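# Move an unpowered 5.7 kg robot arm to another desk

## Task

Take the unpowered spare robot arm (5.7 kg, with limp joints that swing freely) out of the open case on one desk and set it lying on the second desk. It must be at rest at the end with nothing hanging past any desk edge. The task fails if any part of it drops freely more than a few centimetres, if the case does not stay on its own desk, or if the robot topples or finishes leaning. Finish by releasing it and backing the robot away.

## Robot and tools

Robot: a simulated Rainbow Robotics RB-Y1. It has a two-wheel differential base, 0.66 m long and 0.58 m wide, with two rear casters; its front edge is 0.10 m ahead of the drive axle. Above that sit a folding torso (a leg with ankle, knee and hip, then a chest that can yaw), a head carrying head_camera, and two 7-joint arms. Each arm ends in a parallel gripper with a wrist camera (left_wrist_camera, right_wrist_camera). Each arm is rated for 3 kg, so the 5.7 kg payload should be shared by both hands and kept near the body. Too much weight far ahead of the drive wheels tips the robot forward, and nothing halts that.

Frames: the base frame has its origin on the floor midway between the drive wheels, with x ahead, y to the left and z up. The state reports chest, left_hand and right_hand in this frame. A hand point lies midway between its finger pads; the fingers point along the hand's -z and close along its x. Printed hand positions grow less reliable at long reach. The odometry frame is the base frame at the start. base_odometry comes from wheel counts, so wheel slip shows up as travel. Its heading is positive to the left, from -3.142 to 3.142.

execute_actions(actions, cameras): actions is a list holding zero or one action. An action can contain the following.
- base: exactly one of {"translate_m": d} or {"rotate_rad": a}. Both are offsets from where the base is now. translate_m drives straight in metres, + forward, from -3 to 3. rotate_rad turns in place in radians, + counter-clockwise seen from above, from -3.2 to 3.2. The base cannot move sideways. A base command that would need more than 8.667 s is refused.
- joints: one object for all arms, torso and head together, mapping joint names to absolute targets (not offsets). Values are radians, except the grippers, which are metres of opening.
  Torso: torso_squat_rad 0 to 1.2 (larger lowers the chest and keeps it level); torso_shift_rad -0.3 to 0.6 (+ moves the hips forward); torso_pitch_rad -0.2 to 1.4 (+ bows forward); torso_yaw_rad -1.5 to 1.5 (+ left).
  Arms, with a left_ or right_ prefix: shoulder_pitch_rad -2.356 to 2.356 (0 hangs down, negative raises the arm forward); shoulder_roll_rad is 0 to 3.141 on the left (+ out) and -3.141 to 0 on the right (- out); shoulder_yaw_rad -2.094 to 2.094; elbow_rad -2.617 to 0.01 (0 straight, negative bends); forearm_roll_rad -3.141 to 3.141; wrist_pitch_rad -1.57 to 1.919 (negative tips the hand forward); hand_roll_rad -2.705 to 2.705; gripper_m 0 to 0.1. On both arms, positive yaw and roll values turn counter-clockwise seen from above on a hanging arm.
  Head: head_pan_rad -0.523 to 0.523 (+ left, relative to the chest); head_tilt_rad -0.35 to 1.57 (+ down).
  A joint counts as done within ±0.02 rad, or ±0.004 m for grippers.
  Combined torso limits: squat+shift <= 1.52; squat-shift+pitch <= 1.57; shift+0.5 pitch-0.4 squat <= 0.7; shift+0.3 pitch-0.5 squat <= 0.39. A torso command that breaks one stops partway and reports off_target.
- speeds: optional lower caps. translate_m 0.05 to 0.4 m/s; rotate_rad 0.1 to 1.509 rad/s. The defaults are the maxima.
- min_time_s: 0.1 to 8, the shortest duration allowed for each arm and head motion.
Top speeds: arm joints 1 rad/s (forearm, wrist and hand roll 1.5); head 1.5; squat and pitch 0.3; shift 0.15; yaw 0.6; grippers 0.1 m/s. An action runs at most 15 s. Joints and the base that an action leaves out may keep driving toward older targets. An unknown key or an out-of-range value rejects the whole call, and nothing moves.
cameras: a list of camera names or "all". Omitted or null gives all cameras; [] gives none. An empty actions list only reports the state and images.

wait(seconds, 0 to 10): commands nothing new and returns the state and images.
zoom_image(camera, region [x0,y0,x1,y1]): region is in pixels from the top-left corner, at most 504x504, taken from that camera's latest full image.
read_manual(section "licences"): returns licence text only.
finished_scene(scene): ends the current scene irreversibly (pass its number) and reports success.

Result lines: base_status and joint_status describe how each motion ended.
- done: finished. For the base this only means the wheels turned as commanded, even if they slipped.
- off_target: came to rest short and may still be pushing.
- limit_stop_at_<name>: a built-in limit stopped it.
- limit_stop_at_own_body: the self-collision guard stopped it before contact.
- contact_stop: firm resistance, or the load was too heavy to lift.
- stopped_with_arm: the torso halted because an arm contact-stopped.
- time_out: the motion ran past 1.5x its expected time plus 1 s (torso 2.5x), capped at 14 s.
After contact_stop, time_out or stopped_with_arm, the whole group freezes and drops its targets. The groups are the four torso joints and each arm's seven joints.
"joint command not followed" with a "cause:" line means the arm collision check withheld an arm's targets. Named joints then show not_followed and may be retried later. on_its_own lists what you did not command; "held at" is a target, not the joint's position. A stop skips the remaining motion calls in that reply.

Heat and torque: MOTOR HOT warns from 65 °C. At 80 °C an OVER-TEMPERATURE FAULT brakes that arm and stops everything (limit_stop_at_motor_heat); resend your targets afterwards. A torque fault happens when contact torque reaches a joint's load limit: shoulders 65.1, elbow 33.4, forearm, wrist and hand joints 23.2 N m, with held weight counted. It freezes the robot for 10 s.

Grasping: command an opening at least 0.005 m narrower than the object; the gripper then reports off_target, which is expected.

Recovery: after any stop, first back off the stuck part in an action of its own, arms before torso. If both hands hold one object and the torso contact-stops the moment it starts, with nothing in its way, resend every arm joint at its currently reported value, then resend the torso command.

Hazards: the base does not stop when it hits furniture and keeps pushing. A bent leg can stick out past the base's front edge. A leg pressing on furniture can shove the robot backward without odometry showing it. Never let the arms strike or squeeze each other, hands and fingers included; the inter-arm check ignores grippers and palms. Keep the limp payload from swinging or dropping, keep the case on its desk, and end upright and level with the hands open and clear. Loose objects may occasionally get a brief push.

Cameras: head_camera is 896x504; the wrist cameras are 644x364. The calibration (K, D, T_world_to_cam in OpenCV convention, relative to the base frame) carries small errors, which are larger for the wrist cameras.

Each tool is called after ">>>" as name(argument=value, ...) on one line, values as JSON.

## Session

>>> execute_actions(actions=[], cameras=["head_camera"])

Scene clock: 0.00 s.
base_odometry: x=+0.000 y=+0.000 heading=+0.000 (m, m, rad; odometry frame)
base_status: not commanded
joint_positions: torso_squat_rad=+0.350 torso_shift_rad=+0.000 torso_pitch_rad=+0.000 torso_yaw_rad=+0.000 left_shoulder_pitch_rad=+0.026 left_shoulder_roll_rad=-0.004 left_shoulder_yaw_rad=+0.051 left_elbow_rad=-0.266 left_forearm_roll_rad=-0.022 left_wrist_pitch_rad=+0.001 left_hand_roll_rad=+0.054 left_gripper_m=+0.100 right_shoulder_pitch_rad=+0.013 right_shoulder_roll_rad=-0.045 right_shoulder_yaw_rad=+0.018 right_elbow_rad=-0.266 right_forearm_roll_rad=+0.018 right_wrist_pitch_rad=+0.007 right_hand_roll_rad=-0.013 right_gripper_m=+0.100 head_pan_rad=+0.000 head_tilt_rad=+0.401
joint_status: not commanded
chest: x=-0.2278 y=+0.0001 z=+1.2475 quat_wxyz=(+1.000, +0.000, +0.000, +0.000) (m; base frame)
left_hand: x=-0.1177 y=+0.2251 z=+0.5709 quat_wxyz=(+0.992, +0.001, -0.120, +0.045) (m; base frame)
right_hand: x=-0.1099 y=-0.2520 z=+0.5726 quat_wxyz=(+0.992, -0.022, -0.123, +0.012) (m; base frame)
pictures: head_camera
camera_calibration (this result's frames):
head_camera: T_world_to_cam=[[-0.0453294, -0.998589, -0.0276595, 0.0317792], [-0.364959, 0.0423281, -0.930061, 1.32736], [0.929919, -0.0320644, -0.366363, 0.6623], [0, 0, 0, 1]] pos_world=[-0.130012, -0.00321411, 1.47805]
Images, in order (width x height): head_camera 896x504.

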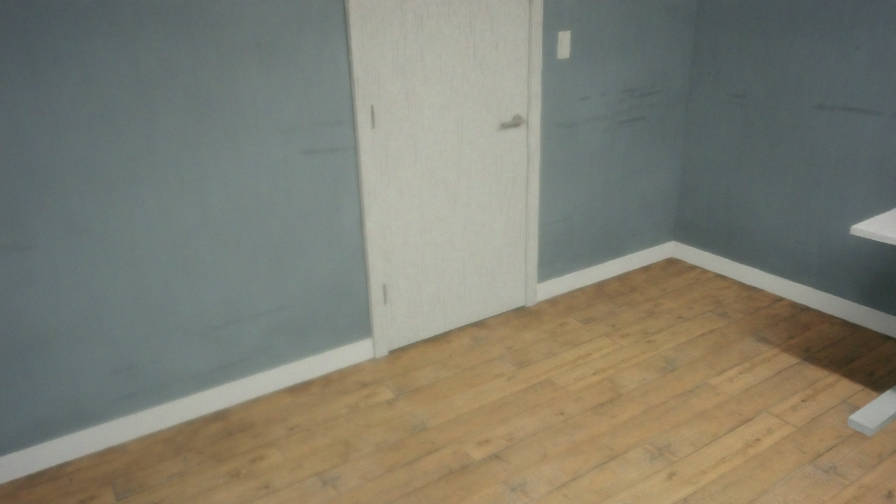

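>>> execute_actions(actions=[{"base":{"rotate_rad":-0.9}}], cameras=["head_camera"])

Scene clock: 5.73 s.
base_odometry: x=+0.000 y=+0.000 heading=-0.899 (m, m, rad; odometry frame)
base_status: done
joint_positions: torso_squat_rad=+0.350 torso_shift_rad=+0.000 torso_pitch_rad=+0.000 torso_yaw_rad=+0.000 left_shoulder_pitch_rad=+0.026 left_shoulder_roll_rad=-0.004 left_shoulder_yaw_rad=+0.051 left_elbow_rad=-0.266 left_forearm_roll_rad=-0.022 left_wrist_pitch_rad=+0.001 left_hand_roll_rad=+0.054 left_gripper_m=+0.100 right_shoulder_pitch_rad=+0.013 right_shoulder_roll_rad=-0.045 right_shoulder_yaw_rad=+0.018 right_elbow_rad=-0.266 right_forearm_roll_rad=+0.018 right_wrist_pitch_rad=+0.007 right_hand_roll_rad=-0.013 right_gripper_m=+0.100 head_pan_rad=+0.000 head_tilt_rad=+0.401
joint_status: not commanded
chest: x=-0.2278 y=+0.0001 z=+1.2475 quat_wxyz=(+1.000, +0.000, +0.000, +0.000) (m; base frame)
left_hand: x=-0.1177 y=+0.2251 z=+0.5709 quat_wxyz=(+0.992, +0.001, -0.120, +0.045) (m; base frame)
right_hand: x=-0.1099 y=-0.2520 z=+0.5726 quat_wxyz=(+0.992, -0.022, -0.123, +0.012) (m; base frame)
pictures: head_camera
camera_calibration (this result's frames):
head_camera: T_world_to_cam=[[-0.0453286, -0.99859, -0.0276229, 0.0317642], [-0.364959, 0.0422938, -0.930062, 1.32736], [0.929919, -0.0320772, -0.366362, 0.662299], [0, 0, 0, 1]] pos_world=[-0.130012, -0.00317505, 1.47805]
Images, in order (width x height): head_camera 896x504.

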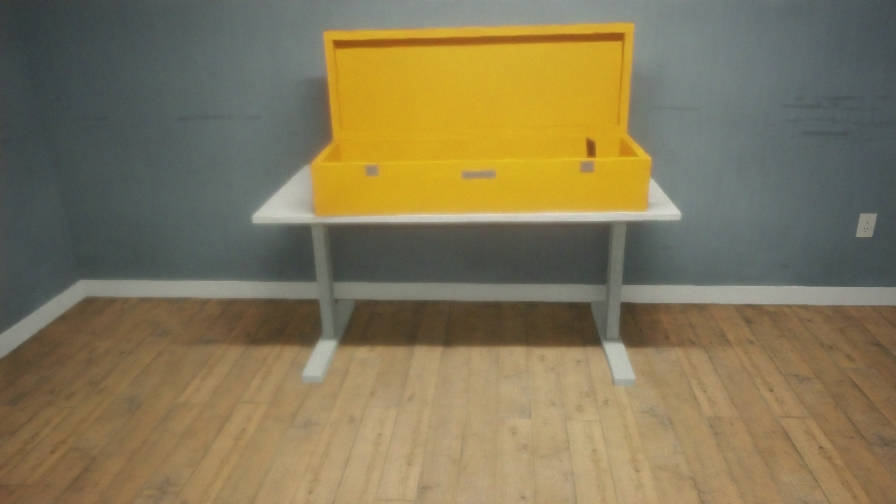

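>>> execute_actions(actions=[{"base":{"rotate_rad":-0.09}}], cameras=[])

>>> execute_actions(actions=[{"base":{"translate_m":1.85},"min_time_s":2.5,"joints":{"torso_squat_rad":0.2,"left_shoulder_pitch_rad":-1.363,"left_shoulder_roll_rad":0.274,"left_shoulder_yaw_rad":0.341,"left_elbow_rad":-0.4,"left_forearm_roll_rad":0,"left_wrist_pitch_rad":1.75,"left_hand_roll_rad":0,"right_shoulder_pitch_rad":-1.363,"right_shoulder_roll_rad":-0.274,"right_shoulder_yaw_rad":-0.341,"right_elbow_rad":-0.4,"right_forearm_roll_rad":0,"right_wrist_pitch_rad":1.75,"right_hand_roll_rad":0,"head_tilt_rad":0.9}}])

Scene clock: 17.47 s.
base_odometry: x=+0.000 y=+0.000 heading=-0.989 (m, m, rad; odometry frame)
base_status: done
joint_positions: torso_squat_rad=+0.350 torso_shift_rad=+0.000 torso_pitch_rad=+0.000 torso_yaw_rad=+0.000 left_shoulder_pitch_rad=+0.026 left_shoulder_roll_rad=-0.004 left_shoulder_yaw_rad=+0.051 left_elbow_rad=-0.266 left_forearm_roll_rad=-0.022 left_wrist_pitch_rad=+0.001 left_hand_roll_rad=+0.054 left_gripper_m=+0.100 right_shoulder_pitch_rad=+0.013 right_shoulder_roll_rad=-0.045 right_shoulder_yaw_rad=+0.018 right_elbow_rad=-0.266 right_forearm_roll_rad=+0.018 right_wrist_pitch_rad=+0.007 right_hand_roll_rad=-0.013 right_gripper_m=+0.100 head_pan_rad=+0.000 head_tilt_rad=+0.401
joint_status: not commanded
chest: x=-0.2278 y=+0.0002 z=+1.2475 quat_wxyz=(+1.000, +0.000, +0.000, +0.000) (m; base frame)
left_hand: x=-0.1177 y=+0.2251 z=+0.5709 quat_wxyz=(+0.992, +0.001, -0.120, +0.045) (m; base frame)
right_hand: x=-0.1099 y=-0.2520 z=+0.5726 quat_wxyz=(+0.992, -0.022, -0.123, +0.012) (m; base frame)
pictures: none
No camera images: the call's "cameras" was empty. Leave "cameras" out to get every camera's image.

Scene clock: 23.40 s.
base_odometry: x=+1.016 y=-1.546 heading=-0.989 (m, m, rad; odometry frame)
base_status: done
joint_positions: torso_squat_rad=+0.200 torso_shift_rad=+0.000 torso_pitch_rad=+0.000 torso_yaw_rad=+0.000 left_shoulder_pitch_rad=-1.363 left_shoulder_roll_rad=+0.274 left_shoulder_yaw_rad=+0.341 left_elbow_rad=-0.400 left_forearm_roll_rad=+0.000 left_wrist_pitch_rad=+1.750 left_hand_roll_rad=+0.000 left_gripper_m=+0.100 right_shoulder_pitch_rad=-1.363 right_shoulder_roll_rad=-0.274 right_shoulder_yaw_rad=-0.341 right_elbow_rad=-0.400 right_forearm_roll_rad=+0.000 right_wrist_pitch_rad=+1.750 right_hand_roll_rad=+0.000 right_gripper_m=+0.100 head_pan_rad=+0.000 head_tilt_rad=+0.900
joint_status: all done
chest: x=-0.2278 y=+0.0002 z=+1.2760 quat_wxyz=(+1.000, +0.000, +0.000, +0.000) (m; base frame)
left_hand: x=+0.3059 y=+0.2199 z=+1.1104 quat_wxyz=(+1.000, +0.000, +0.000, +0.000) (m; base frame)
right_hand: x=+0.3057 y=-0.2199 z=+1.1104 quat_wxyz=(+1.000, +0.000, +0.000, +0.000) (m; base frame)
pictures: head_camera, left_wrist_camera, right_wrist_camera
camera_calibration (this result's frames):
head_camera: T_world_to_cam=[[-0.0529587, -0.998594, -0.00250966, -0.00606827], [-0.76591, 0.0422311, -0.641559, 0.845529], [0.640763, -0.032054, -0.767069, 1.20468], [0, 0, 0, 1]] pos_world=[-0.124635, -0.00315263, 1.46651]
left_wrist_camera: T_world_to_cam=[[0.99818, -0.0600622, -0.00538179, -0.281326], [-0.0448037, -0.7984, 0.600458, -0.445948], [-0.0403617, -0.599124, -0.799638, 1.1152], [0, 0, 0, 1]] pos_world=[0.305845, 0.295202, 1.15802]
right_wrist_camera: T_world_to_cam=[[-0.999354, -0.0332707, -0.0135551, 0.30839], [-0.0343839, 0.776402, 0.629299, -0.484027], [-0.010413, 0.629359, -0.777045, 1.08988], [0, 0, 0, 1]] pos_world=[0.302897, -0.299863, 1.15566]
Images, in order (width x height): head_camera 896x504, left_wrist_camera 644x364, right_wrist_camera 644x364.

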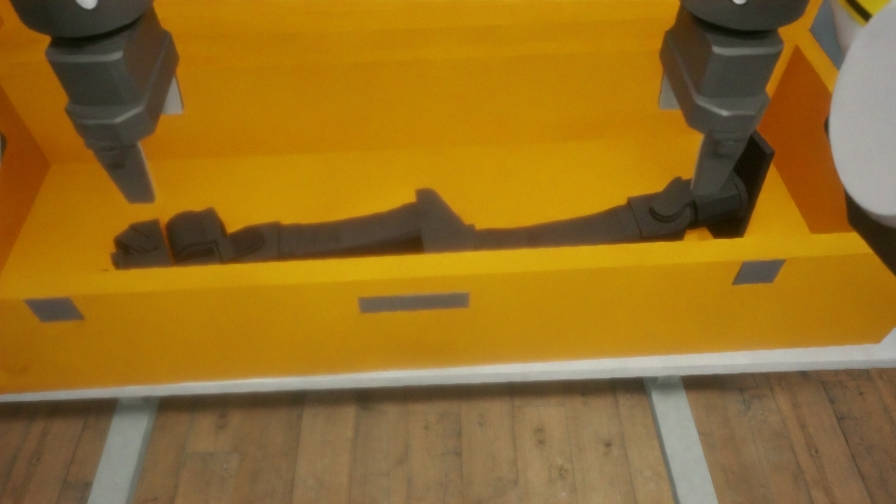

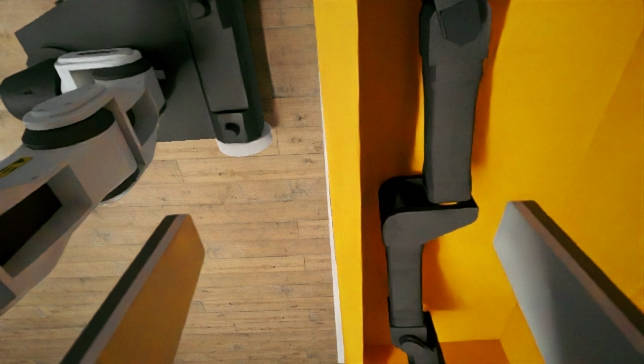

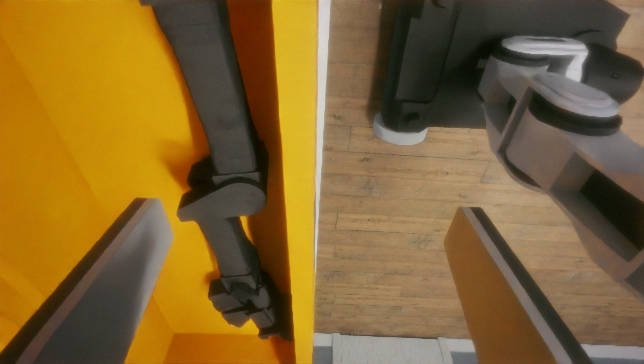

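>>> execute_actions(actions=[{"base":{"translate_m":0.125},"joints":{"left_shoulder_pitch_rad":-1.404,"left_shoulder_roll_rad":0.154,"left_shoulder_yaw_rad":0.318,"left_hand_roll_rad":0.22,"right_hand_roll_rad":0.1,"torso_squat_rad":0.72,"head_tilt_rad":0.8}}])

Scene clock: 30.40 s.
base_odometry: x=+1.085 y=-1.650 heading=-0.990 (m, m, rad; odometry frame)
base_status: done
joint_positions: torso_squat_rad=+0.720 torso_shift_rad=+0.000 torso_pitch_rad=+0.000 torso_yaw_rad=+0.000 left_shoulder_pitch_rad=-1.404 left_shoulder_roll_rad=+0.154 left_shoulder_yaw_rad=+0.318 left_elbow_rad=-0.400 left_forearm_roll_rad=+0.000 left_wrist_pitch_rad=+1.750 left_hand_roll_rad=+0.220 left_gripper_m=+0.100 right_shoulder_pitch_rad=-1.363 right_shoulder_roll_rad=-0.274 right_shoulder_yaw_rad=-0.341 right_elbow_rad=-0.400 right_forearm_roll_rad=+0.000 right_wrist_pitch_rad=+1.750 right_hand_roll_rad=+0.100 right_gripper_m=+0.100 head_pan_rad=+0.000 head_tilt_rad=+0.800
joint_status: all done
chest: x=-0.2279 y=+0.0001 z=+1.1162 quat_wxyz=(+1.000, +0.000, +0.000, +0.000) (m; base frame)
left_hand: x=+0.3011 y=+0.1508 z=+0.9506 quat_wxyz=(+0.999, +0.000, +0.000, +0.045) (m; base frame)
right_hand: x=+0.3056 y=-0.2201 z=+0.9507 quat_wxyz=(+0.999, +0.000, +0.000, +0.050) (m; base frame)
pictures: head_camera, left_wrist_camera, right_wrist_camera
camera_calibration (this result's frames):
head_camera: T_world_to_cam=[[-0.0524814, -0.998591, -0.00783704, 0.000549461], [-0.69793, 0.0422907, -0.714916, 0.853443], [0.714241, -0.0320501, -0.699166, 1.00799], [0, 0, 0, 1]] pos_world=[-0.124274, -0.00323794, 1.3149]
left_wrist_camera: T_world_to_cam=[[0.999529, 0.0301951, -0.00552394, -0.2955], [0.0274544, -0.798881, 0.600862, -0.427437], [0.0137301, -0.60073, -0.799334, 0.929421], [0, 0, 0, 1]] pos_world=[0.294335, 0.225783, 0.998116]
right_wrist_camera: T_world_to_cam=[[-0.99106, -0.132706, -0.0137255, 0.281851], [-0.111698, 0.769088, 0.629307, -0.36143], [-0.0729565, 0.625215, -0.777035, 0.984106], [0, 0, 0, 1]] pos_world=[0.310757, -0.299903, 0.996004]
Images, in order (width x height): head_camera 896x504, left_wrist_camera 644x364, right_wrist_camera 644x364.

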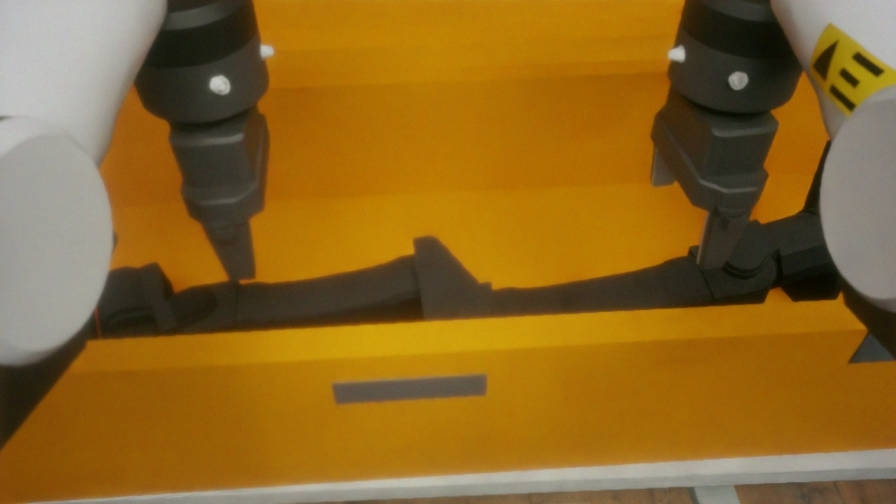

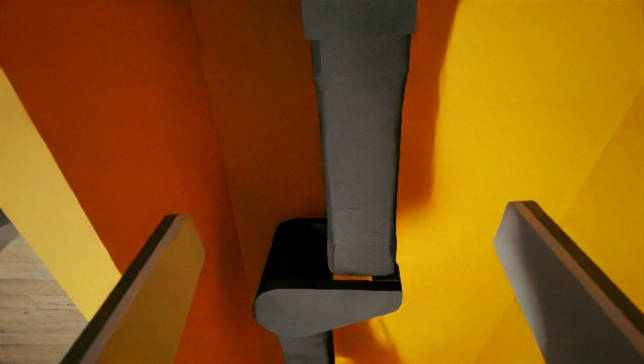

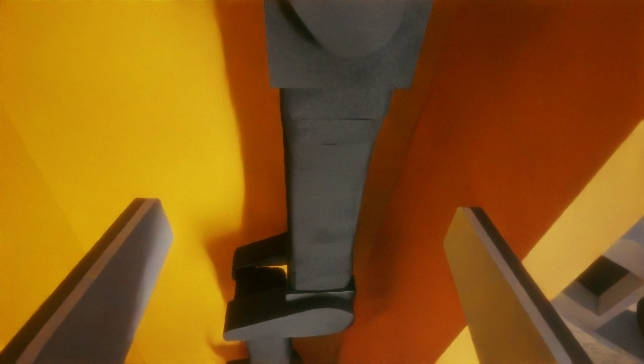

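>>> execute_actions(actions=[{"min_time_s":1.2,"joints":{"left_shoulder_pitch_rad":-1.31,"left_shoulder_roll_rad":0.125,"left_shoulder_yaw_rad":0.313,"left_wrist_pitch_rad":1.60,"right_shoulder_roll_rad":-0.24,"right_shoulder_pitch_rad":-1.375,"right_shoulder_yaw_rad":-0.335,"right_hand_roll_rad":0.06,"torso_squat_rad":0.86}}], cameras=["left_wrist_camera","right_wrist_camera"])

Scene clock: 39.03 s.
base_odometry: x=+1.085 y=-1.650 heading=-0.990 (m, m, rad; odometry frame)
base_status: not commanded
joint_positions: torso_squat_rad=+0.860 torso_shift_rad=+0.000 torso_pitch_rad=+0.000 torso_yaw_rad=+0.000 left_shoulder_pitch_rad=-1.311 left_shoulder_roll_rad=+0.125 left_shoulder_yaw_rad=+0.313 left_elbow_rad=-0.400 left_forearm_roll_rad=+0.000 left_wrist_pitch_rad=+1.600 left_hand_roll_rad=+0.220 left_gripper_m=+0.100 right_shoulder_pitch_rad=-1.375 right_shoulder_roll_rad=-0.240 right_shoulder_yaw_rad=-0.335 right_elbow_rad=-0.400 right_forearm_roll_rad=+0.000 right_wrist_pitch_rad=+1.750 right_hand_roll_rad=+0.060 right_gripper_m=+0.100 head_pan_rad=+0.000 head_tilt_rad=+0.800
joint_status: all done
chest: x=-0.2279 y=+0.0001 z=+1.0466 quat_wxyz=(+1.000, +0.000, +0.000, +0.000) (m; base frame)
left_hand: x=+0.3094 y=+0.1484 z=+0.8303 quat_wxyz=(+0.998, -0.011, -0.025, +0.048) (m; base frame)
right_hand: x=+0.3052 y=-0.2005 z=+0.8811 quat_wxyz=(+0.999, +0.001, +0.000, +0.048) (m; base frame)
pictures: left_wrist_camera, right_wrist_camera
camera_calibration (this result's frames):
left_wrist_camera: T_world_to_cam=[[0.998313, 0.0361036, 0.0454724, -0.347226], [0.000301763, -0.786383, 0.617739, -0.364739], [0.0580613, -0.616683, -0.785067, 0.808548], [0, 0, 0, 1]] pos_world=[0.299804, 0.224329, 0.875868]
right_wrist_camera: T_world_to_cam=[[-0.991557, -0.128941, -0.0137091, 0.283995], [-0.108656, 0.768524, 0.630527, -0.334849], [-0.070765, 0.626693, -0.776046, 0.916443], [0, 0, 0, 1]] pos_world=[0.310067, -0.280371, 0.926227]
Images, in order (width x height): left_wrist_camera 644x364, right_wrist_camera 644x364.

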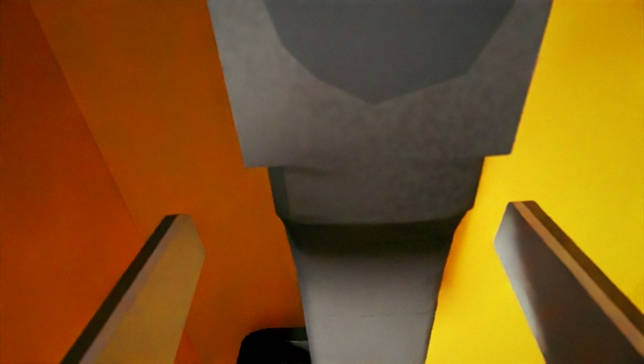

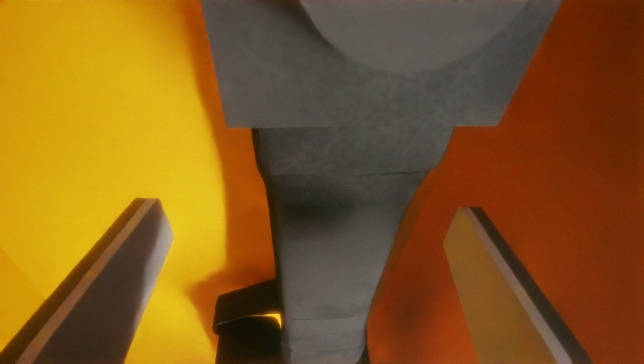

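>>> execute_actions(actions=[{"joints":{"left_wrist_pitch_rad":1.57,"right_wrist_pitch_rad":1.785,"torso_squat_rad":0.926}}], cameras=[])

>>> execute_actions(actions=[{"joints":{"left_gripper_m":0.0,"right_gripper_m":0.0}}], cameras=[])

>>> execute_actions(actions=[{"joints":{"torso_squat_rad":0.86}}], cameras=[])

>>> execute_actions(actions=[{"joints":{"torso_squat_rad":0.79}}], cameras=["head_camera"])

Scene clock: 48.50 s.
base_odometry: x=+1.085 y=-1.650 heading=-0.990 (m, m, rad; odometry frame)
base_status: not commanded
joint_positions: torso_squat_rad=+0.926 torso_shift_rad=+0.000 torso_pitch_rad=+0.000 torso_yaw_rad=+0.000 left_shoulder_pitch_rad=-1.310 left_shoulder_roll_rad=+0.125 left_shoulder_yaw_rad=+0.313 left_elbow_rad=-0.400 left_forearm_roll_rad=+0.000 left_wrist_pitch_rad=+1.570 left_hand_roll_rad=+0.220 left_gripper_m=+0.100 right_shoulder_pitch_rad=-1.375 right_shoulder_roll_rad=-0.240 right_shoulder_yaw_rad=-0.335 right_elbow_rad=-0.400 right_forearm_roll_rad=+0.000 right_wrist_pitch_rad=+1.785 right_hand_roll_rad=+0.060 right_gripper_m=+0.100 head_pan_rad=+0.000 head_tilt_rad=+0.800
joint_status: all done
chest: x=-0.2279 y=+0.0001 z=+1.0107 quat_wxyz=(+1.000, +0.000, +0.000, +0.000) (m; base frame)
left_hand: x=+0.3162 y=+0.1475 z=+0.7947 quat_wxyz=(+0.998, -0.014, -0.040, +0.048) (m; base frame)
right_hand: x=+0.2972 y=-0.2007 z=+0.8453 quat_wxyz=(+0.999, +0.001, +0.017, +0.048) (m; base frame)
pictures: none
No camera images: the call's "cameras" was empty. Leave "cameras" out to get every camera's image.

Scene clock: 50.00 s.
base_odometry: x=+1.085 y=-1.650 heading=-0.990 (m, m, rad; odometry frame)
base_status: not commanded
joint_positions: torso_squat_rad=+0.926 torso_shift_rad=+0.000 torso_pitch_rad=+0.000 torso_yaw_rad=+0.000 left_shoulder_pitch_rad=-1.311 left_shoulder_roll_rad=+0.126 left_shoulder_yaw_rad=+0.313 left_elbow_rad=-0.400 left_forearm_roll_rad=+0.000 left_wrist_pitch_rad=+1.570 left_hand_roll_rad=+0.220 left_gripper_m=+0.055 right_shoulder_pitch_rad=-1.375 right_shoulder_roll_rad=-0.241 right_shoulder_yaw_rad=-0.335 right_elbow_rad=-0.400 right_forearm_roll_rad=+0.000 right_wrist_pitch_rad=+1.785 right_hand_roll_rad=+0.060 right_gripper_m=+0.056 head_pan_rad=+0.000 head_tilt_rad=+0.800
joint_status: left_gripper_m off_target (ended at +0.055, target +0.000); right_gripper_m off_target (ended at +0.056, target +0.000)
chest: x=-0.2279 y=+0.0001 z=+1.0107 quat_wxyz=(+1.000, +0.000, +0.000, +0.000) (m; base frame)
left_hand: x=+0.3165 y=+0.1477 z=+0.7949 quat_wxyz=(+0.998, -0.014, -0.041, +0.048) (m; base frame)
right_hand: x=+0.2970 y=-0.2009 z=+0.8453 quat_wxyz=(+0.999, +0.001, +0.018, +0.048) (m; base frame)
pictures: none
No camera images: the call's "cameras" was empty. Leave "cameras" out to get every camera's image.

Scene clock: 50.93 s.
base_odometry: x=+1.085 y=-1.650 heading=-0.990 (m, m, rad; odometry frame)
base_status: not commanded
joint_positions: torso_squat_rad=+0.860 torso_shift_rad=+0.001 torso_pitch_rad=+0.002 torso_yaw_rad=+0.000 left_shoulder_pitch_rad=-1.307 left_shoulder_roll_rad=+0.125 left_shoulder_yaw_rad=+0.313 left_elbow_rad=-0.399 left_forearm_roll_rad=+0.000 left_wrist_pitch_rad=+1.570 left_hand_roll_rad=+0.220 left_gripper_m=+0.055 right_shoulder_pitch_rad=-1.372 right_shoulder_roll_rad=-0.239 right_shoulder_yaw_rad=-0.335 right_elbow_rad=-0.398 right_forearm_roll_rad=+0.000 right_wrist_pitch_rad=+1.785 right_hand_roll_rad=+0.060 right_gripper_m=+0.056 head_pan_rad=+0.000 head_tilt_rad=+0.800
joint_status: all done
chest: x=-0.2271 y=+0.0001 z=+1.0467 quat_wxyz=(+1.000, +0.000, +0.001, +0.000) (m; base frame)
left_hand: x=+0.3155 y=+0.1482 z=+0.8278 quat_wxyz=(+0.998, -0.013, -0.037, +0.048) (m; base frame)
right_hand: x=+0.2964 y=-0.2007 z=+0.8783 quat_wxyz=(+0.999, +0.001, +0.021, +0.048) (m; base frame)
pictures: none
No camera images: the call's "cameras" was empty. Leave "cameras" out to get every camera's image.

Scene clock: 51.90 s.
base_odometry: x=+1.085 y=-1.650 heading=-0.990 (m, m, rad; odometry frame)
base_status: not commanded
joint_positions: torso_squat_rad=+0.790 torso_shift_rad=+0.001 torso_pitch_rad=+0.002 torso_yaw_rad=+0.000 left_shoulder_pitch_rad=-1.307 left_shoulder_roll_rad=+0.125 left_shoulder_yaw_rad=+0.313 left_elbow_rad=-0.398 left_forearm_roll_rad=+0.000 left_wrist_pitch_rad=+1.570 left_hand_roll_rad=+0.220 left_gripper_m=+0.055 right_shoulder_pitch_rad=-1.372 right_shoulder_roll_rad=-0.239 right_shoulder_yaw_rad=-0.335 right_elbow_rad=-0.398 right_forearm_roll_rad=+0.000 right_wrist_pitch_rad=+1.785 right_hand_roll_rad=+0.060 right_gripper_m=+0.056 head_pan_rad=+0.000 head_tilt_rad=+0.800
joint_status: all done
chest: x=-0.2271 y=+0.0001 z=+1.0827 quat_wxyz=(+1.000, +0.000, +0.001, +0.000) (m; base frame)
left_hand: x=+0.3154 y=+0.1482 z=+0.8634 quat_wxyz=(+0.998, -0.013, -0.037, +0.048) (m; base frame)
right_hand: x=+0.2964 y=-0.2006 z=+0.9142 quat_wxyz=(+0.999, +0.001, +0.021, +0.048) (m; base frame)
pictures: head_camera
camera_calibration (this result's frames):
head_camera: T_world_to_cam=[[-0.0525021, -0.998591, -0.00774116, 0.000215201], [-0.699213, 0.0422943, -0.713661, 0.828427], [0.712983, -0.032056, -0.700448, 0.985032], [0, 0, 0, 1]] pos_world=[-0.123053, -0.00324669, 1.28118]
Images, in order (width x height): head_camera 896x504.

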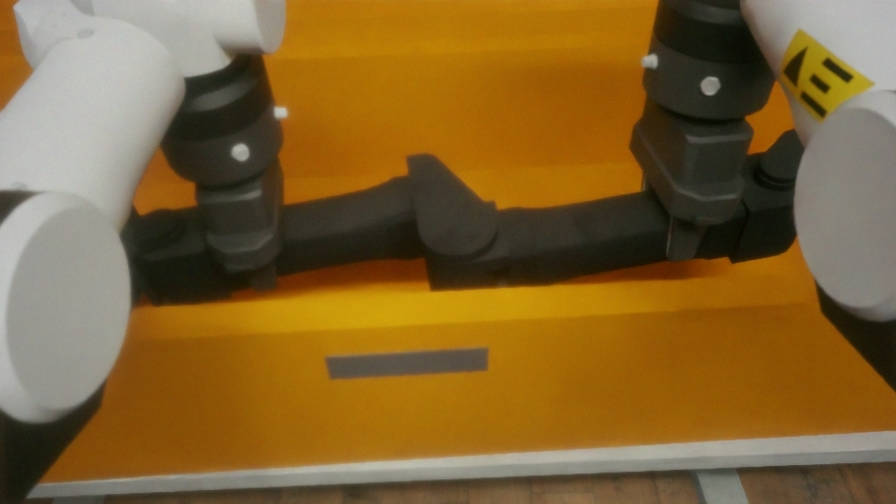

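>>> execute_actions(actions=[{"joints":{"torso_squat_rad":0.72}}], cameras=[])

>>> execute_actions(actions=[{"joints":{"torso_squat_rad":0.64}}], cameras=[])

>>> execute_actions(actions=[{"min_time_s":2.5,"joints":{"torso_squat_rad":0.0,"left_shoulder_pitch_rad":-1.423,"left_shoulder_roll_rad":0.164,"left_shoulder_yaw_rad":0.319,"left_wrist_pitch_rad":1.69,"right_shoulder_pitch_rad":-1.488,"right_shoulder_roll_rad":-0.281,"right_shoulder_yaw_rad":-0.341,"right_wrist_pitch_rad":1.905,"torso_pitch_rad":-0.04,"head_pan_rad":0.3}}], cameras=["head_camera"])

>>> execute_actions(actions=[{"base":{"translate_m":-0.55},"speeds":{"translate_m":0.2}}], cameras=["head_camera"])

>>> execute_actions(actions=[{"base":{"rotate_rad":-3.0},"speeds":{"rotate_rad":0.6},"joints":{"head_pan_rad":0,"head_tilt_rad":0.3}}], cameras=["head_camera"])

Scene clock: 62.57 s.
base_odometry: x=+1.085 y=-1.650 heading=-0.990 (m, m, rad; odometry frame)
base_status: not commanded
joint_positions: torso_squat_rad=+0.720 torso_shift_rad=+0.001 torso_pitch_rad=+0.002 torso_yaw_rad=+0.000 left_shoulder_pitch_rad=-1.306 left_shoulder_roll_rad=+0.125 left_shoulder_yaw_rad=+0.313 left_elbow_rad=-0.398 left_forearm_roll_rad=+0.000 left_wrist_pitch_rad=+1.570 left_hand_roll_rad=+0.220 left_gripper_m=+0.055 right_shoulder_pitch_rad=-1.372 right_shoulder_roll_rad=-0.239 right_shoulder_yaw_rad=-0.335 right_elbow_rad=-0.398 right_forearm_roll_rad=+0.000 right_wrist_pitch_rad=+1.785 right_hand_roll_rad=+0.060 right_gripper_m=+0.056 head_pan_rad=+0.000 head_tilt_rad=+0.800
joint_status: all done
chest: x=-0.2270 y=+0.0001 z=+1.1162 quat_wxyz=(+1.000, +0.000, +0.001, +0.000) (m; base frame)
left_hand: x=+0.3153 y=+0.1482 z=+0.8968 quat_wxyz=(+0.998, -0.013, -0.037, +0.048) (m; base frame)
right_hand: x=+0.2964 y=-0.2006 z=+0.9478 quat_wxyz=(+0.999, +0.001, +0.021, +0.048) (m; base frame)
pictures: none
No camera images: the call's "cameras" was empty. Leave "cameras" out to get every camera's image.

Scene clock: 63.60 s.
base_odometry: x=+1.085 y=-1.650 heading=-0.990 (m, m, rad; odometry frame)
base_status: not commanded
joint_positions: torso_squat_rad=+0.640 torso_shift_rad=+0.001 torso_pitch_rad=+0.002 torso_yaw_rad=+0.000 left_shoulder_pitch_rad=-1.306 left_shoulder_roll_rad=+0.125 left_shoulder_yaw_rad=+0.313 left_elbow_rad=-0.398 left_forearm_roll_rad=+0.000 left_wrist_pitch_rad=+1.570 left_hand_roll_rad=+0.220 left_gripper_m=+0.055 right_shoulder_pitch_rad=-1.372 right_shoulder_roll_rad=-0.239 right_shoulder_yaw_rad=-0.335 right_elbow_rad=-0.398 right_forearm_roll_rad=+0.000 right_wrist_pitch_rad=+1.785 right_hand_roll_rad=+0.060 right_gripper_m=+0.056 head_pan_rad=+0.000 head_tilt_rad=+0.800
joint_status: all done
chest: x=-0.2270 y=+0.0001 z=+1.1514 quat_wxyz=(+1.000, +0.000, +0.001, +0.000) (m; base frame)
left_hand: x=+0.3153 y=+0.1482 z=+0.9319 quat_wxyz=(+0.998, -0.013, -0.036, +0.048) (m; base frame)
right_hand: x=+0.2965 y=-0.2006 z=+0.9829 quat_wxyz=(+0.999, +0.001, +0.021, +0.048) (m; base frame)
pictures: none
No camera images: the call's "cameras" was empty. Leave "cameras" out to get every camera's image.

Scene clock: 66.50 s.
base_odometry: x=+1.085 y=-1.650 heading=-0.990 (m, m, rad; odometry frame)
base_status: not commanded
joint_positions: torso_squat_rad=+0.000 torso_shift_rad=+0.001 torso_pitch_rad=-0.038 torso_yaw_rad=+0.000 left_shoulder_pitch_rad=-1.420 left_shoulder_roll_rad=+0.161 left_shoulder_yaw_rad=+0.319 left_elbow_rad=-0.398 left_forearm_roll_rad=+0.001 left_wrist_pitch_rad=+1.690 left_hand_roll_rad=+0.220 left_gripper_m=+0.055 right_shoulder_pitch_rad=-1.485 right_shoulder_roll_rad=-0.278 right_shoulder_yaw_rad=-0.341 right_elbow_rad=-0.398 right_forearm_roll_rad=-0.001 right_wrist_pitch_rad=+1.905 right_hand_roll_rad=+0.060 right_gripper_m=+0.056 head_pan_rad=+0.300 head_tilt_rad=+0.800
joint_status: all done
chest: x=-0.2392 y=+0.0001 z=+1.2897 quat_wxyz=(+1.000, +0.000, -0.019, +0.000) (m; base frame)
left_hand: x=+0.3128 y=+0.1494 z=+1.1539 quat_wxyz=(+0.997, -0.007, -0.056, +0.045) (m; base frame)
right_hand: x=+0.2864 y=-0.2005 z=+1.2056 quat_wxyz=(+0.999, -0.002, +0.001, +0.049) (m; base frame)
pictures: head_camera
camera_calibration (this result's frames):
head_camera: T_world_to_cam=[[0.244666, -0.969606, 0.00147137, 0.0538855], [-0.651604, -0.165546, -0.740275, 1.01306], [0.718019, 0.180161, -0.672302, 1.10403], [0, 0, 0, 1]] pos_world=[-0.145784, 0.0210525, 1.4921]
Images, in order (width x height): head_camera 896x504.

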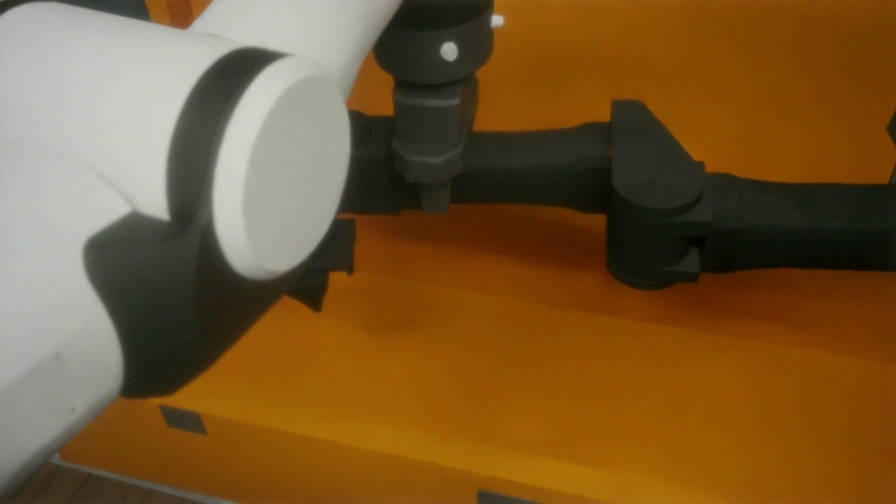

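Scene clock: 70.07 s.
base_odometry: x=+0.783 y=-1.190 heading=-0.991 (m, m, rad; odometry frame)
base_status: done
joint_positions: torso_squat_rad=+0.000 torso_shift_rad=+0.001 torso_pitch_rad=-0.038 torso_yaw_rad=+0.000 left_shoulder_pitch_rad=-1.420 left_shoulder_roll_rad=+0.161 left_shoulder_yaw_rad=+0.319 left_elbow_rad=-0.398 left_forearm_roll_rad=+0.001 left_wrist_pitch_rad=+1.690 left_hand_roll_rad=+0.220 left_gripper_m=+0.055 right_shoulder_pitch_rad=-1.485 right_shoulder_roll_rad=-0.278 right_shoulder_yaw_rad=-0.341 right_elbow_rad=-0.398 right_forearm_roll_rad=-0.001 right_wrist_pitch_rad=+1.905 right_hand_roll_rad=+0.060 right_gripper_m=+0.056 head_pan_rad=+0.300 head_tilt_rad=+0.800
joint_status: not commanded
chest: x=-0.2393 y=+0.0001 z=+1.2897 quat_wxyz=(+1.000, +0.000, -0.019, +0.000) (m; base frame)
left_hand: x=+0.3127 y=+0.1494 z=+1.1542 quat_wxyz=(+0.997, -0.007, -0.056, +0.045) (m; base frame)
right_hand: x=+0.2863 y=-0.2005 z=+1.2058 quat_wxyz=(+0.999, -0.002, +0.001, +0.049) (m; base frame)
pictures: head_camera
camera_calibration (this result's frames):
head_camera: T_world_to_cam=[[0.244671, -0.969605, 0.00153203, 0.0538429], [-0.65142, -0.16555, -0.740436, 1.01322], [0.718184, 0.180165, -0.672125, 1.10394], [0, 0, 0, 1]] pos_world=[-0.145974, 0.0210531, 1.49212]
Images, in order (width x height): head_camera 896x504.

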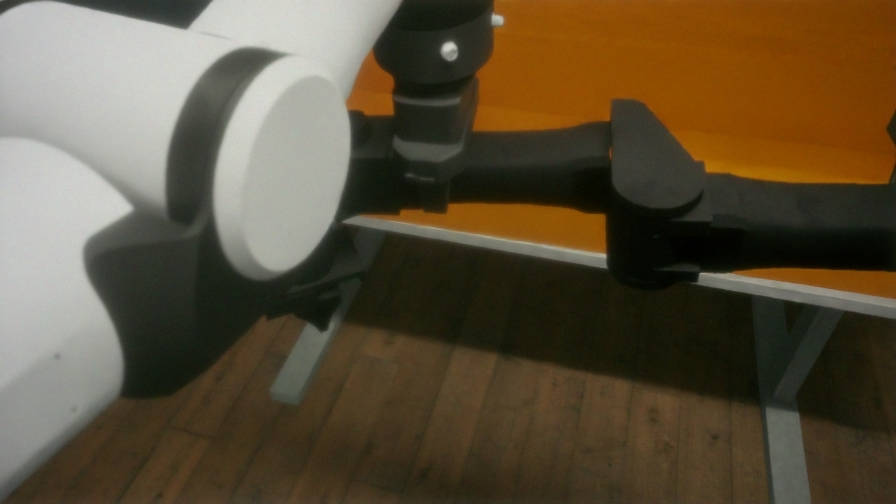

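Scene clock: 76.60 s.
base_odometry: x=+0.783 y=-1.190 heading=+2.293 (m, m, rad; odometry frame)
base_status: done
joint_positions: torso_squat_rad=+0.000 torso_shift_rad=+0.001 torso_pitch_rad=-0.038 torso_yaw_rad=+0.000 left_shoulder_pitch_rad=-1.420 left_shoulder_roll_rad=+0.161 left_shoulder_yaw_rad=+0.319 left_elbow_rad=-0.398 left_forearm_roll_rad=+0.001 left_wrist_pitch_rad=+1.690 left_hand_roll_rad=+0.220 left_gripper_m=+0.055 right_shoulder_pitch_rad=-1.485 right_shoulder_roll_rad=-0.278 right_shoulder_yaw_rad=-0.341 right_elbow_rad=-0.398 right_forearm_roll_rad=-0.001 right_wrist_pitch_rad=+1.905 right_hand_roll_rad=+0.060 right_gripper_m=+0.056 head_pan_rad=+0.000 head_tilt_rad=+0.300
joint_status: all done
chest: x=-0.2392 y=+0.0001 z=+1.2897 quat_wxyz=(+1.000, +0.000, -0.019, +0.000) (m; base frame)
left_hand: x=+0.3128 y=+0.1494 z=+1.1542 quat_wxyz=(+0.997, -0.007, -0.056, +0.045) (m; base frame)
right_hand: x=+0.2863 y=-0.2005 z=+1.2058 quat_wxyz=(+0.999, -0.002, +0.001, +0.049) (m; base frame)
pictures: head_camera
camera_calibration (this result's frames):
head_camera: T_world_to_cam=[[-0.0414251, -0.998574, -0.0336796, 0.0419622], [-0.232758, 0.0424259, -0.971609, 1.45195], [0.971652, -0.0324098, -0.234183, 0.508179], [0, 0, 0, 1]] pos_world=[-0.154082, -0.00322796, 1.53115]
Images, in order (width x height): head_camera 896x504.

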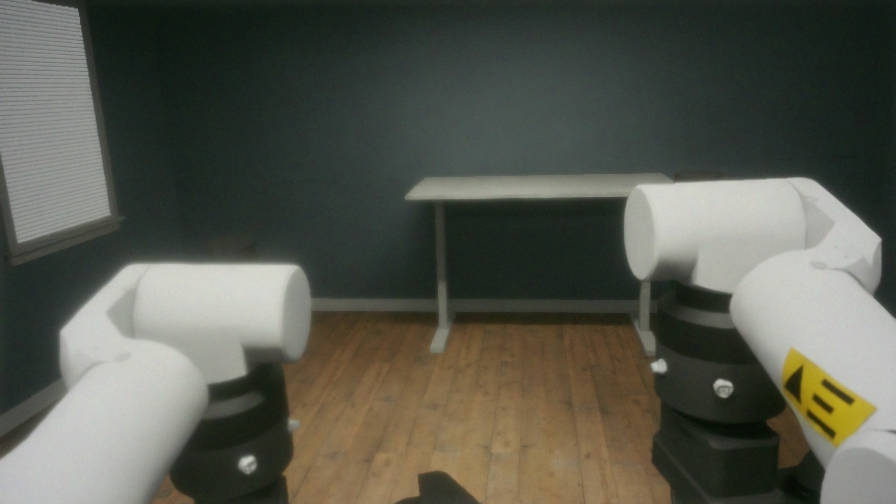

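>>> execute_actions(actions=[{"base":{"rotate_rad":-0.17},"speeds":{"rotate_rad":0.25},"joints":{"torso_pitch_rad":-0.09}}], cameras=[])

>>> execute_actions(actions=[{"base":{"translate_m":2.9},"joints":{"head_tilt_rad":0.85,"head_pan_rad":0.2,"torso_pitch_rad":-0.15}}], cameras=["head_camera"])

Scene clock: 84.37 s.
base_odometry: x=+0.783 y=-1.190 heading=+2.124 (m, m, rad; odometry frame)
base_status: done
joint_positions: torso_squat_rad=+0.000 torso_shift_rad=+0.001 torso_pitch_rad=-0.088 torso_yaw_rad=+0.000 left_shoulder_pitch_rad=-1.420 left_shoulder_roll_rad=+0.161 left_shoulder_yaw_rad=+0.319 left_elbow_rad=-0.398 left_forearm_roll_rad=+0.001 left_wrist_pitch_rad=+1.690 left_hand_roll_rad=+0.220 left_gripper_m=+0.055 right_shoulder_pitch_rad=-1.485 right_shoulder_roll_rad=-0.278 right_shoulder_yaw_rad=-0.341 right_elbow_rad=-0.398 right_forearm_roll_rad=-0.001 right_wrist_pitch_rad=+1.905 right_hand_roll_rad=+0.060 right_gripper_m=+0.056 head_pan_rad=+0.000 head_tilt_rad=+0.300
joint_status: all done
chest: x=-0.2547 y=+0.0002 z=+1.2887 quat_wxyz=(+0.999, +0.000, -0.044, +0.000) (m; base frame)
left_hand: x=+0.3034 y=+0.1494 z=+1.1810 quat_wxyz=(+0.996, -0.008, -0.081, +0.045) (m; base frame)
right_hand: x=+0.2744 y=-0.2004 z=+1.2313 quat_wxyz=(+0.999, -0.003, -0.024, +0.049) (m; base frame)
pictures: none
No camera images: the call's "cameras" was empty. Leave "cameras" out to get every camera's image.

Scene clock: 92.90 s.
base_odometry: x=-0.740 y=+1.278 heading=+2.123 (m, m, rad; odometry frame)
base_status: done
joint_positions: torso_squat_rad=+0.000 torso_shift_rad=+0.001 torso_pitch_rad=-0.148 torso_yaw_rad=+0.000 left_shoulder_pitch_rad=-1.420 left_shoulder_roll_rad=+0.161 left_shoulder_yaw_rad=+0.319 left_elbow_rad=-0.398 left_forearm_roll_rad=+0.001 left_wrist_pitch_rad=+1.690 left_hand_roll_rad=+0.220 left_gripper_m=+0.055 right_shoulder_pitch_rad=-1.485 right_shoulder_roll_rad=-0.278 right_shoulder_yaw_rad=-0.341 right_elbow_rad=-0.398 right_forearm_roll_rad=-0.001 right_wrist_pitch_rad=+1.905 right_hand_roll_rad=+0.060 right_gripper_m=+0.056 head_pan_rad=+0.200 head_tilt_rad=+0.850
joint_status: all done
chest: x=-0.2730 y=+0.0002 z=+1.2865 quat_wxyz=(+0.997, +0.000, -0.074, +0.000) (m; base frame)
left_hand: x=+0.2905 y=+0.1494 z=+1.2124 quat_wxyz=(+0.993, -0.009, -0.111, +0.045) (m; base frame)
right_hand: x=+0.2586 y=-0.2004 z=+1.2608 quat_wxyz=(+0.997, -0.004, -0.054, +0.049) (m; base frame)
pictures: head_camera
camera_calibration (this result's frames):
head_camera: T_world_to_cam=[[0.145453, -0.989228, 0.0164664, 0.0174577], [-0.618368, -0.10389, -0.778992, 1.0414], [0.772311, 0.103125, -0.626818, 1.08996], [0, 0, 0, 1]] pos_world=[-0.200362, 0.0130586, 1.49416]
Images, in order (width x height): head_camera 896x504.

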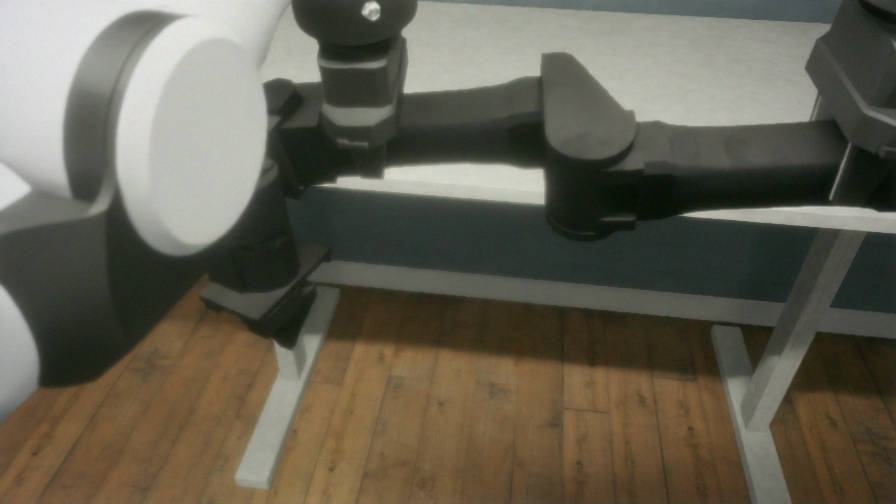

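>>> execute_actions(actions=[{"base":{"translate_m":0.33},"speeds":{"translate_m":0.2}}], cameras=["head_camera"])

Scene clock: 98.67 s.
base_odometry: x=-0.913 y=+1.559 heading=+2.123 (m, m, rad; odometry frame)
base_status: done
joint_positions: torso_squat_rad=+0.000 torso_shift_rad=+0.001 torso_pitch_rad=-0.148 torso_yaw_rad=+0.000 left_shoulder_pitch_rad=-1.420 left_shoulder_roll_rad=+0.161 left_shoulder_yaw_rad=+0.319 left_elbow_rad=-0.398 left_forearm_roll_rad=+0.001 left_wrist_pitch_rad=+1.690 left_hand_roll_rad=+0.220 left_gripper_m=+0.055 right_shoulder_pitch_rad=-1.485 right_shoulder_roll_rad=-0.278 right_shoulder_yaw_rad=-0.341 right_elbow_rad=-0.398 right_forearm_roll_rad=-0.001 right_wrist_pitch_rad=+1.905 right_hand_roll_rad=+0.060 right_gripper_m=+0.056 head_pan_rad=+0.200 head_tilt_rad=+0.850
joint_status: not commanded
chest: x=-0.2730 y=+0.0002 z=+1.2865 quat_wxyz=(+0.997, +0.000, -0.074, +0.000) (m; base frame)
left_hand: x=+0.2905 y=+0.1494 z=+1.2124 quat_wxyz=(+0.993, -0.009, -0.111, +0.045) (m; base frame)
right_hand: x=+0.2586 y=-0.2004 z=+1.2608 quat_wxyz=(+0.997, -0.004, -0.054, +0.049) (m; base frame)
pictures: head_camera
camera_calibration (this result's frames):
head_camera: T_world_to_cam=[[0.145453, -0.989228, 0.0164656, 0.0174583], [-0.618374, -0.10389, -0.778987, 1.0414], [0.772307, 0.103124, -0.626824, 1.08997], [0, 0, 0, 1]] pos_world=[-0.200356, 0.0130588, 1.49416]
Images, in order (width x height): head_camera 896x504.

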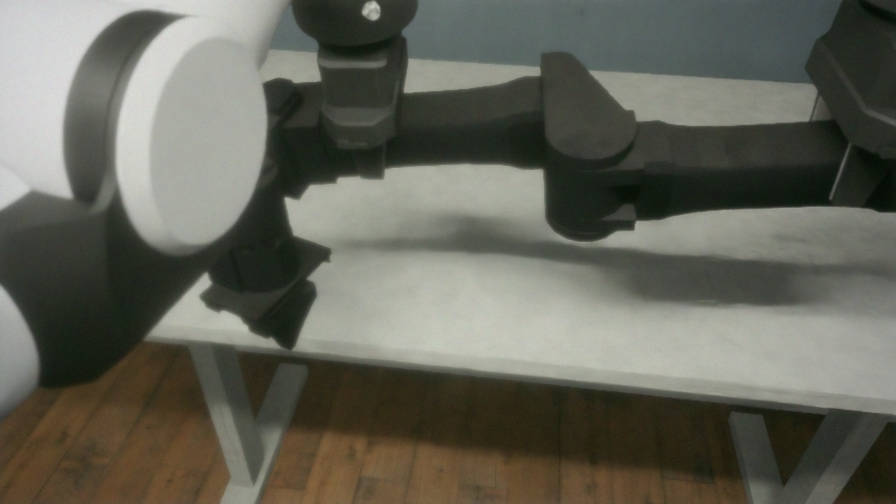

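>>> execute_actions(actions=[{"base":{"translate_m":0.33},"speeds":{"translate_m":0.15}}], cameras=[])

>>> execute_actions(actions=[{"joints":{"torso_pitch_rad":-0.09}}], cameras=[])

>>> execute_actions(actions=[{"joints":{"torso_pitch_rad":-0.03}}], cameras=["head_camera"])

>>> execute_actions(actions=[{"joints":{"torso_pitch_rad":0.0,"torso_yaw_rad":-0.04}}], cameras=["head_camera"])

Scene clock: 114.53 s.
base_odometry: x=-1.086 y=+1.840 heading=+2.123 (m, m, rad; odometry frame)
base_status: done
joint_positions: torso_squat_rad=+0.000 torso_shift_rad=+0.001 torso_pitch_rad=-0.148 torso_yaw_rad=+0.000 left_shoulder_pitch_rad=-1.420 left_shoulder_roll_rad=+0.161 left_shoulder_yaw_rad=+0.319 left_elbow_rad=-0.398 left_forearm_roll_rad=+0.001 left_wrist_pitch_rad=+1.690 left_hand_roll_rad=+0.220 left_gripper_m=+0.055 right_shoulder_pitch_rad=-1.485 right_shoulder_roll_rad=-0.278 right_shoulder_yaw_rad=-0.341 right_elbow_rad=-0.398 right_forearm_roll_rad=-0.001 right_wrist_pitch_rad=+1.905 right_hand_roll_rad=+0.060 right_gripper_m=+0.056 head_pan_rad=+0.200 head_tilt_rad=+0.850
joint_status: not commanded
chest: x=-0.2731 y=+0.0002 z=+1.2865 quat_wxyz=(+0.997, +0.000, -0.074, +0.000) (m; base frame)
left_hand: x=+0.2904 y=+0.1494 z=+1.2125 quat_wxyz=(+0.993, -0.009, -0.111, +0.045) (m; base frame)
right_hand: x=+0.2585 y=-0.2004 z=+1.2609 quat_wxyz=(+0.997, -0.004, -0.054, +0.049) (m; base frame)
pictures: none
No camera images: the call's "cameras" was empty. Leave "cameras" out to get every camera's image.

Scene clock: 115.53 s.
base_odometry: x=-1.086 y=+1.840 heading=+2.123 (m, m, rad; odometry frame)
base_status: not commanded
joint_positions: torso_squat_rad=+0.000 torso_shift_rad=+0.001 torso_pitch_rad=-0.088 torso_yaw_rad=+0.000 left_shoulder_pitch_rad=-1.420 left_shoulder_roll_rad=+0.161 left_shoulder_yaw_rad=+0.319 left_elbow_rad=-0.398 left_forearm_roll_rad=+0.001 left_wrist_pitch_rad=+1.690 left_hand_roll_rad=+0.220 left_gripper_m=+0.055 right_shoulder_pitch_rad=-1.485 right_shoulder_roll_rad=-0.278 right_shoulder_yaw_rad=-0.341 right_elbow_rad=-0.398 right_forearm_roll_rad=-0.001 right_wrist_pitch_rad=+1.905 right_hand_roll_rad=+0.060 right_gripper_m=+0.056 head_pan_rad=+0.200 head_tilt_rad=+0.850
joint_status: all done
chest: x=-0.2546 y=+0.0002 z=+1.2887 quat_wxyz=(+0.999, +0.000, -0.044, +0.000) (m; base frame)
left_hand: x=+0.3035 y=+0.1494 z=+1.1810 quat_wxyz=(+0.996, -0.008, -0.081, +0.045) (m; base frame)
right_hand: x=+0.2745 y=-0.2004 z=+1.2312 quat_wxyz=(+0.999, -0.003, -0.024, +0.049) (m; base frame)
pictures: none
No camera images: the call's "cameras" was empty. Leave "cameras" out to get every camera's image.

Scene clock: 116.53 s.
base_odometry: x=-1.086 y=+1.840 heading=+2.123 (m, m, rad; odometry frame)
base_status: not commanded
joint_positions: torso_squat_rad=+0.000 torso_shift_rad=+0.001 torso_pitch_rad=-0.029 torso_yaw_rad=+0.000 left_shoulder_pitch_rad=-1.424 left_shoulder_roll_rad=+0.162 left_shoulder_yaw_rad=+0.319 left_elbow_rad=-0.400 left_forearm_roll_rad=+0.001 left_wrist_pitch_rad=+1.691 left_hand_roll_rad=+0.220 left_gripper_m=+0.055 right_shoulder_pitch_rad=-1.485 right_shoulder_roll_rad=-0.278 right_shoulder_yaw_rad=-0.341 right_elbow_rad=-0.398 right_forearm_roll_rad=-0.001 right_wrist_pitch_rad=+1.905 right_hand_roll_rad=+0.060 right_gripper_m=+0.056 head_pan_rad=+0.200 head_tilt_rad=+0.850
joint_status: all done
chest: x=-0.2366 y=+0.0000 z=+1.2898 quat_wxyz=(+1.000, +0.000, -0.015, +0.000) (m; base frame)
left_hand: x=+0.3153 y=+0.1491 z=+1.1522 quat_wxyz=(+0.998, -0.006, -0.054, +0.045) (m; base frame)
right_hand: x=+0.2883 y=-0.2007 z=+1.2010 quat_wxyz=(+0.999, -0.001, +0.006, +0.049) (m; base frame)
pictures: head_camera
camera_calibration (this result's frames):
head_camera: T_world_to_cam=[[0.146352, -0.989232, -0.00128318, 0.0350136], [-0.706495, -0.103614, -0.700092, 0.943828], [0.69242, 0.103366, -0.714052, 1.1575], [0, 0, 0, 1]] pos_world=[-0.139793, 0.0127838, 1.48733]
Images, in order (width x height): head_camera 896x504.

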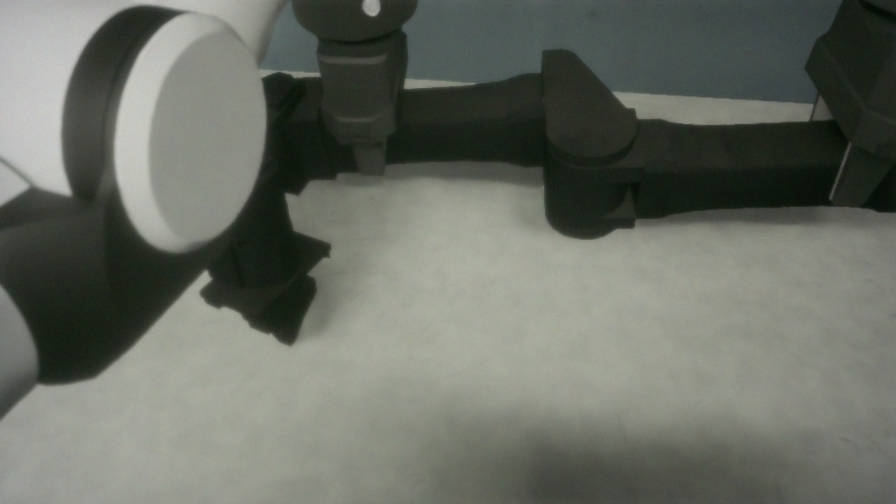

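Scene clock: 117.27 s.
base_odometry: x=-1.086 y=+1.840 heading=+2.123 (m, m, rad; odometry frame)
base_status: not commanded
joint_positions: torso_squat_rad=+0.000 torso_shift_rad=+0.000 torso_pitch_rad=+0.001 torso_yaw_rad=-0.040 left_shoulder_pitch_rad=-1.427 left_shoulder_roll_rad=+0.163 left_shoulder_yaw_rad=+0.319 left_elbow_rad=-0.402 left_forearm_roll_rad=+0.001 left_wrist_pitch_rad=+1.690 left_hand_roll_rad=+0.220 left_gripper_m=+0.057 right_shoulder_pitch_rad=-1.484 right_shoulder_roll_rad=-0.278 right_shoulder_yaw_rad=-0.341 right_elbow_rad=-0.398 right_forearm_roll_rad=-0.001 right_wrist_pitch_rad=+1.905 right_hand_roll_rad=+0.060 right_gripper_m=+0.055 head_pan_rad=+0.200 head_tilt_rad=+0.850
joint_status: all done
chest: x=-0.2275 y=-0.0002 z=+1.2899 quat_wxyz=(+1.000, +0.000, +0.000, -0.020) (m; base frame)
left_hand: x=+0.3269 y=+0.1269 z=+1.1384 quat_wxyz=(+0.999, -0.007, -0.042, +0.025) (m; base frame)
right_hand: x=+0.2858 y=-0.2214 z=+1.1849 quat_wxyz=(+0.999, +0.000, +0.021, +0.029) (m; base frame)
pictures: head_camera
camera_calibration (this result's frames):
head_camera: T_world_to_cam=[[0.106809, -0.994262, -0.00595045, 0.0305021], [-0.730521, -0.0744136, -0.678824, 0.917455], [0.674486, 0.0768511, -0.734277, 1.1733], [0, 0, 0, 1]] pos_world=[-0.124411, 0.00842893, 1.4845]
Images, in order (width x height): head_camera 896x504.

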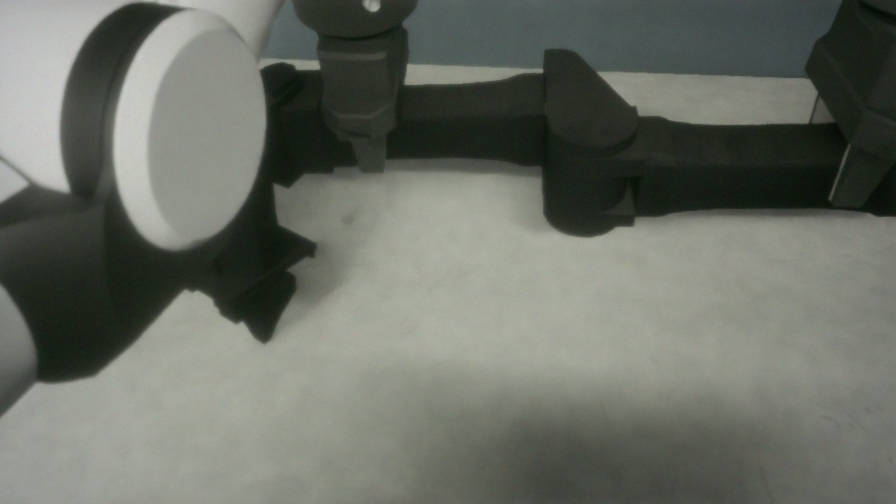

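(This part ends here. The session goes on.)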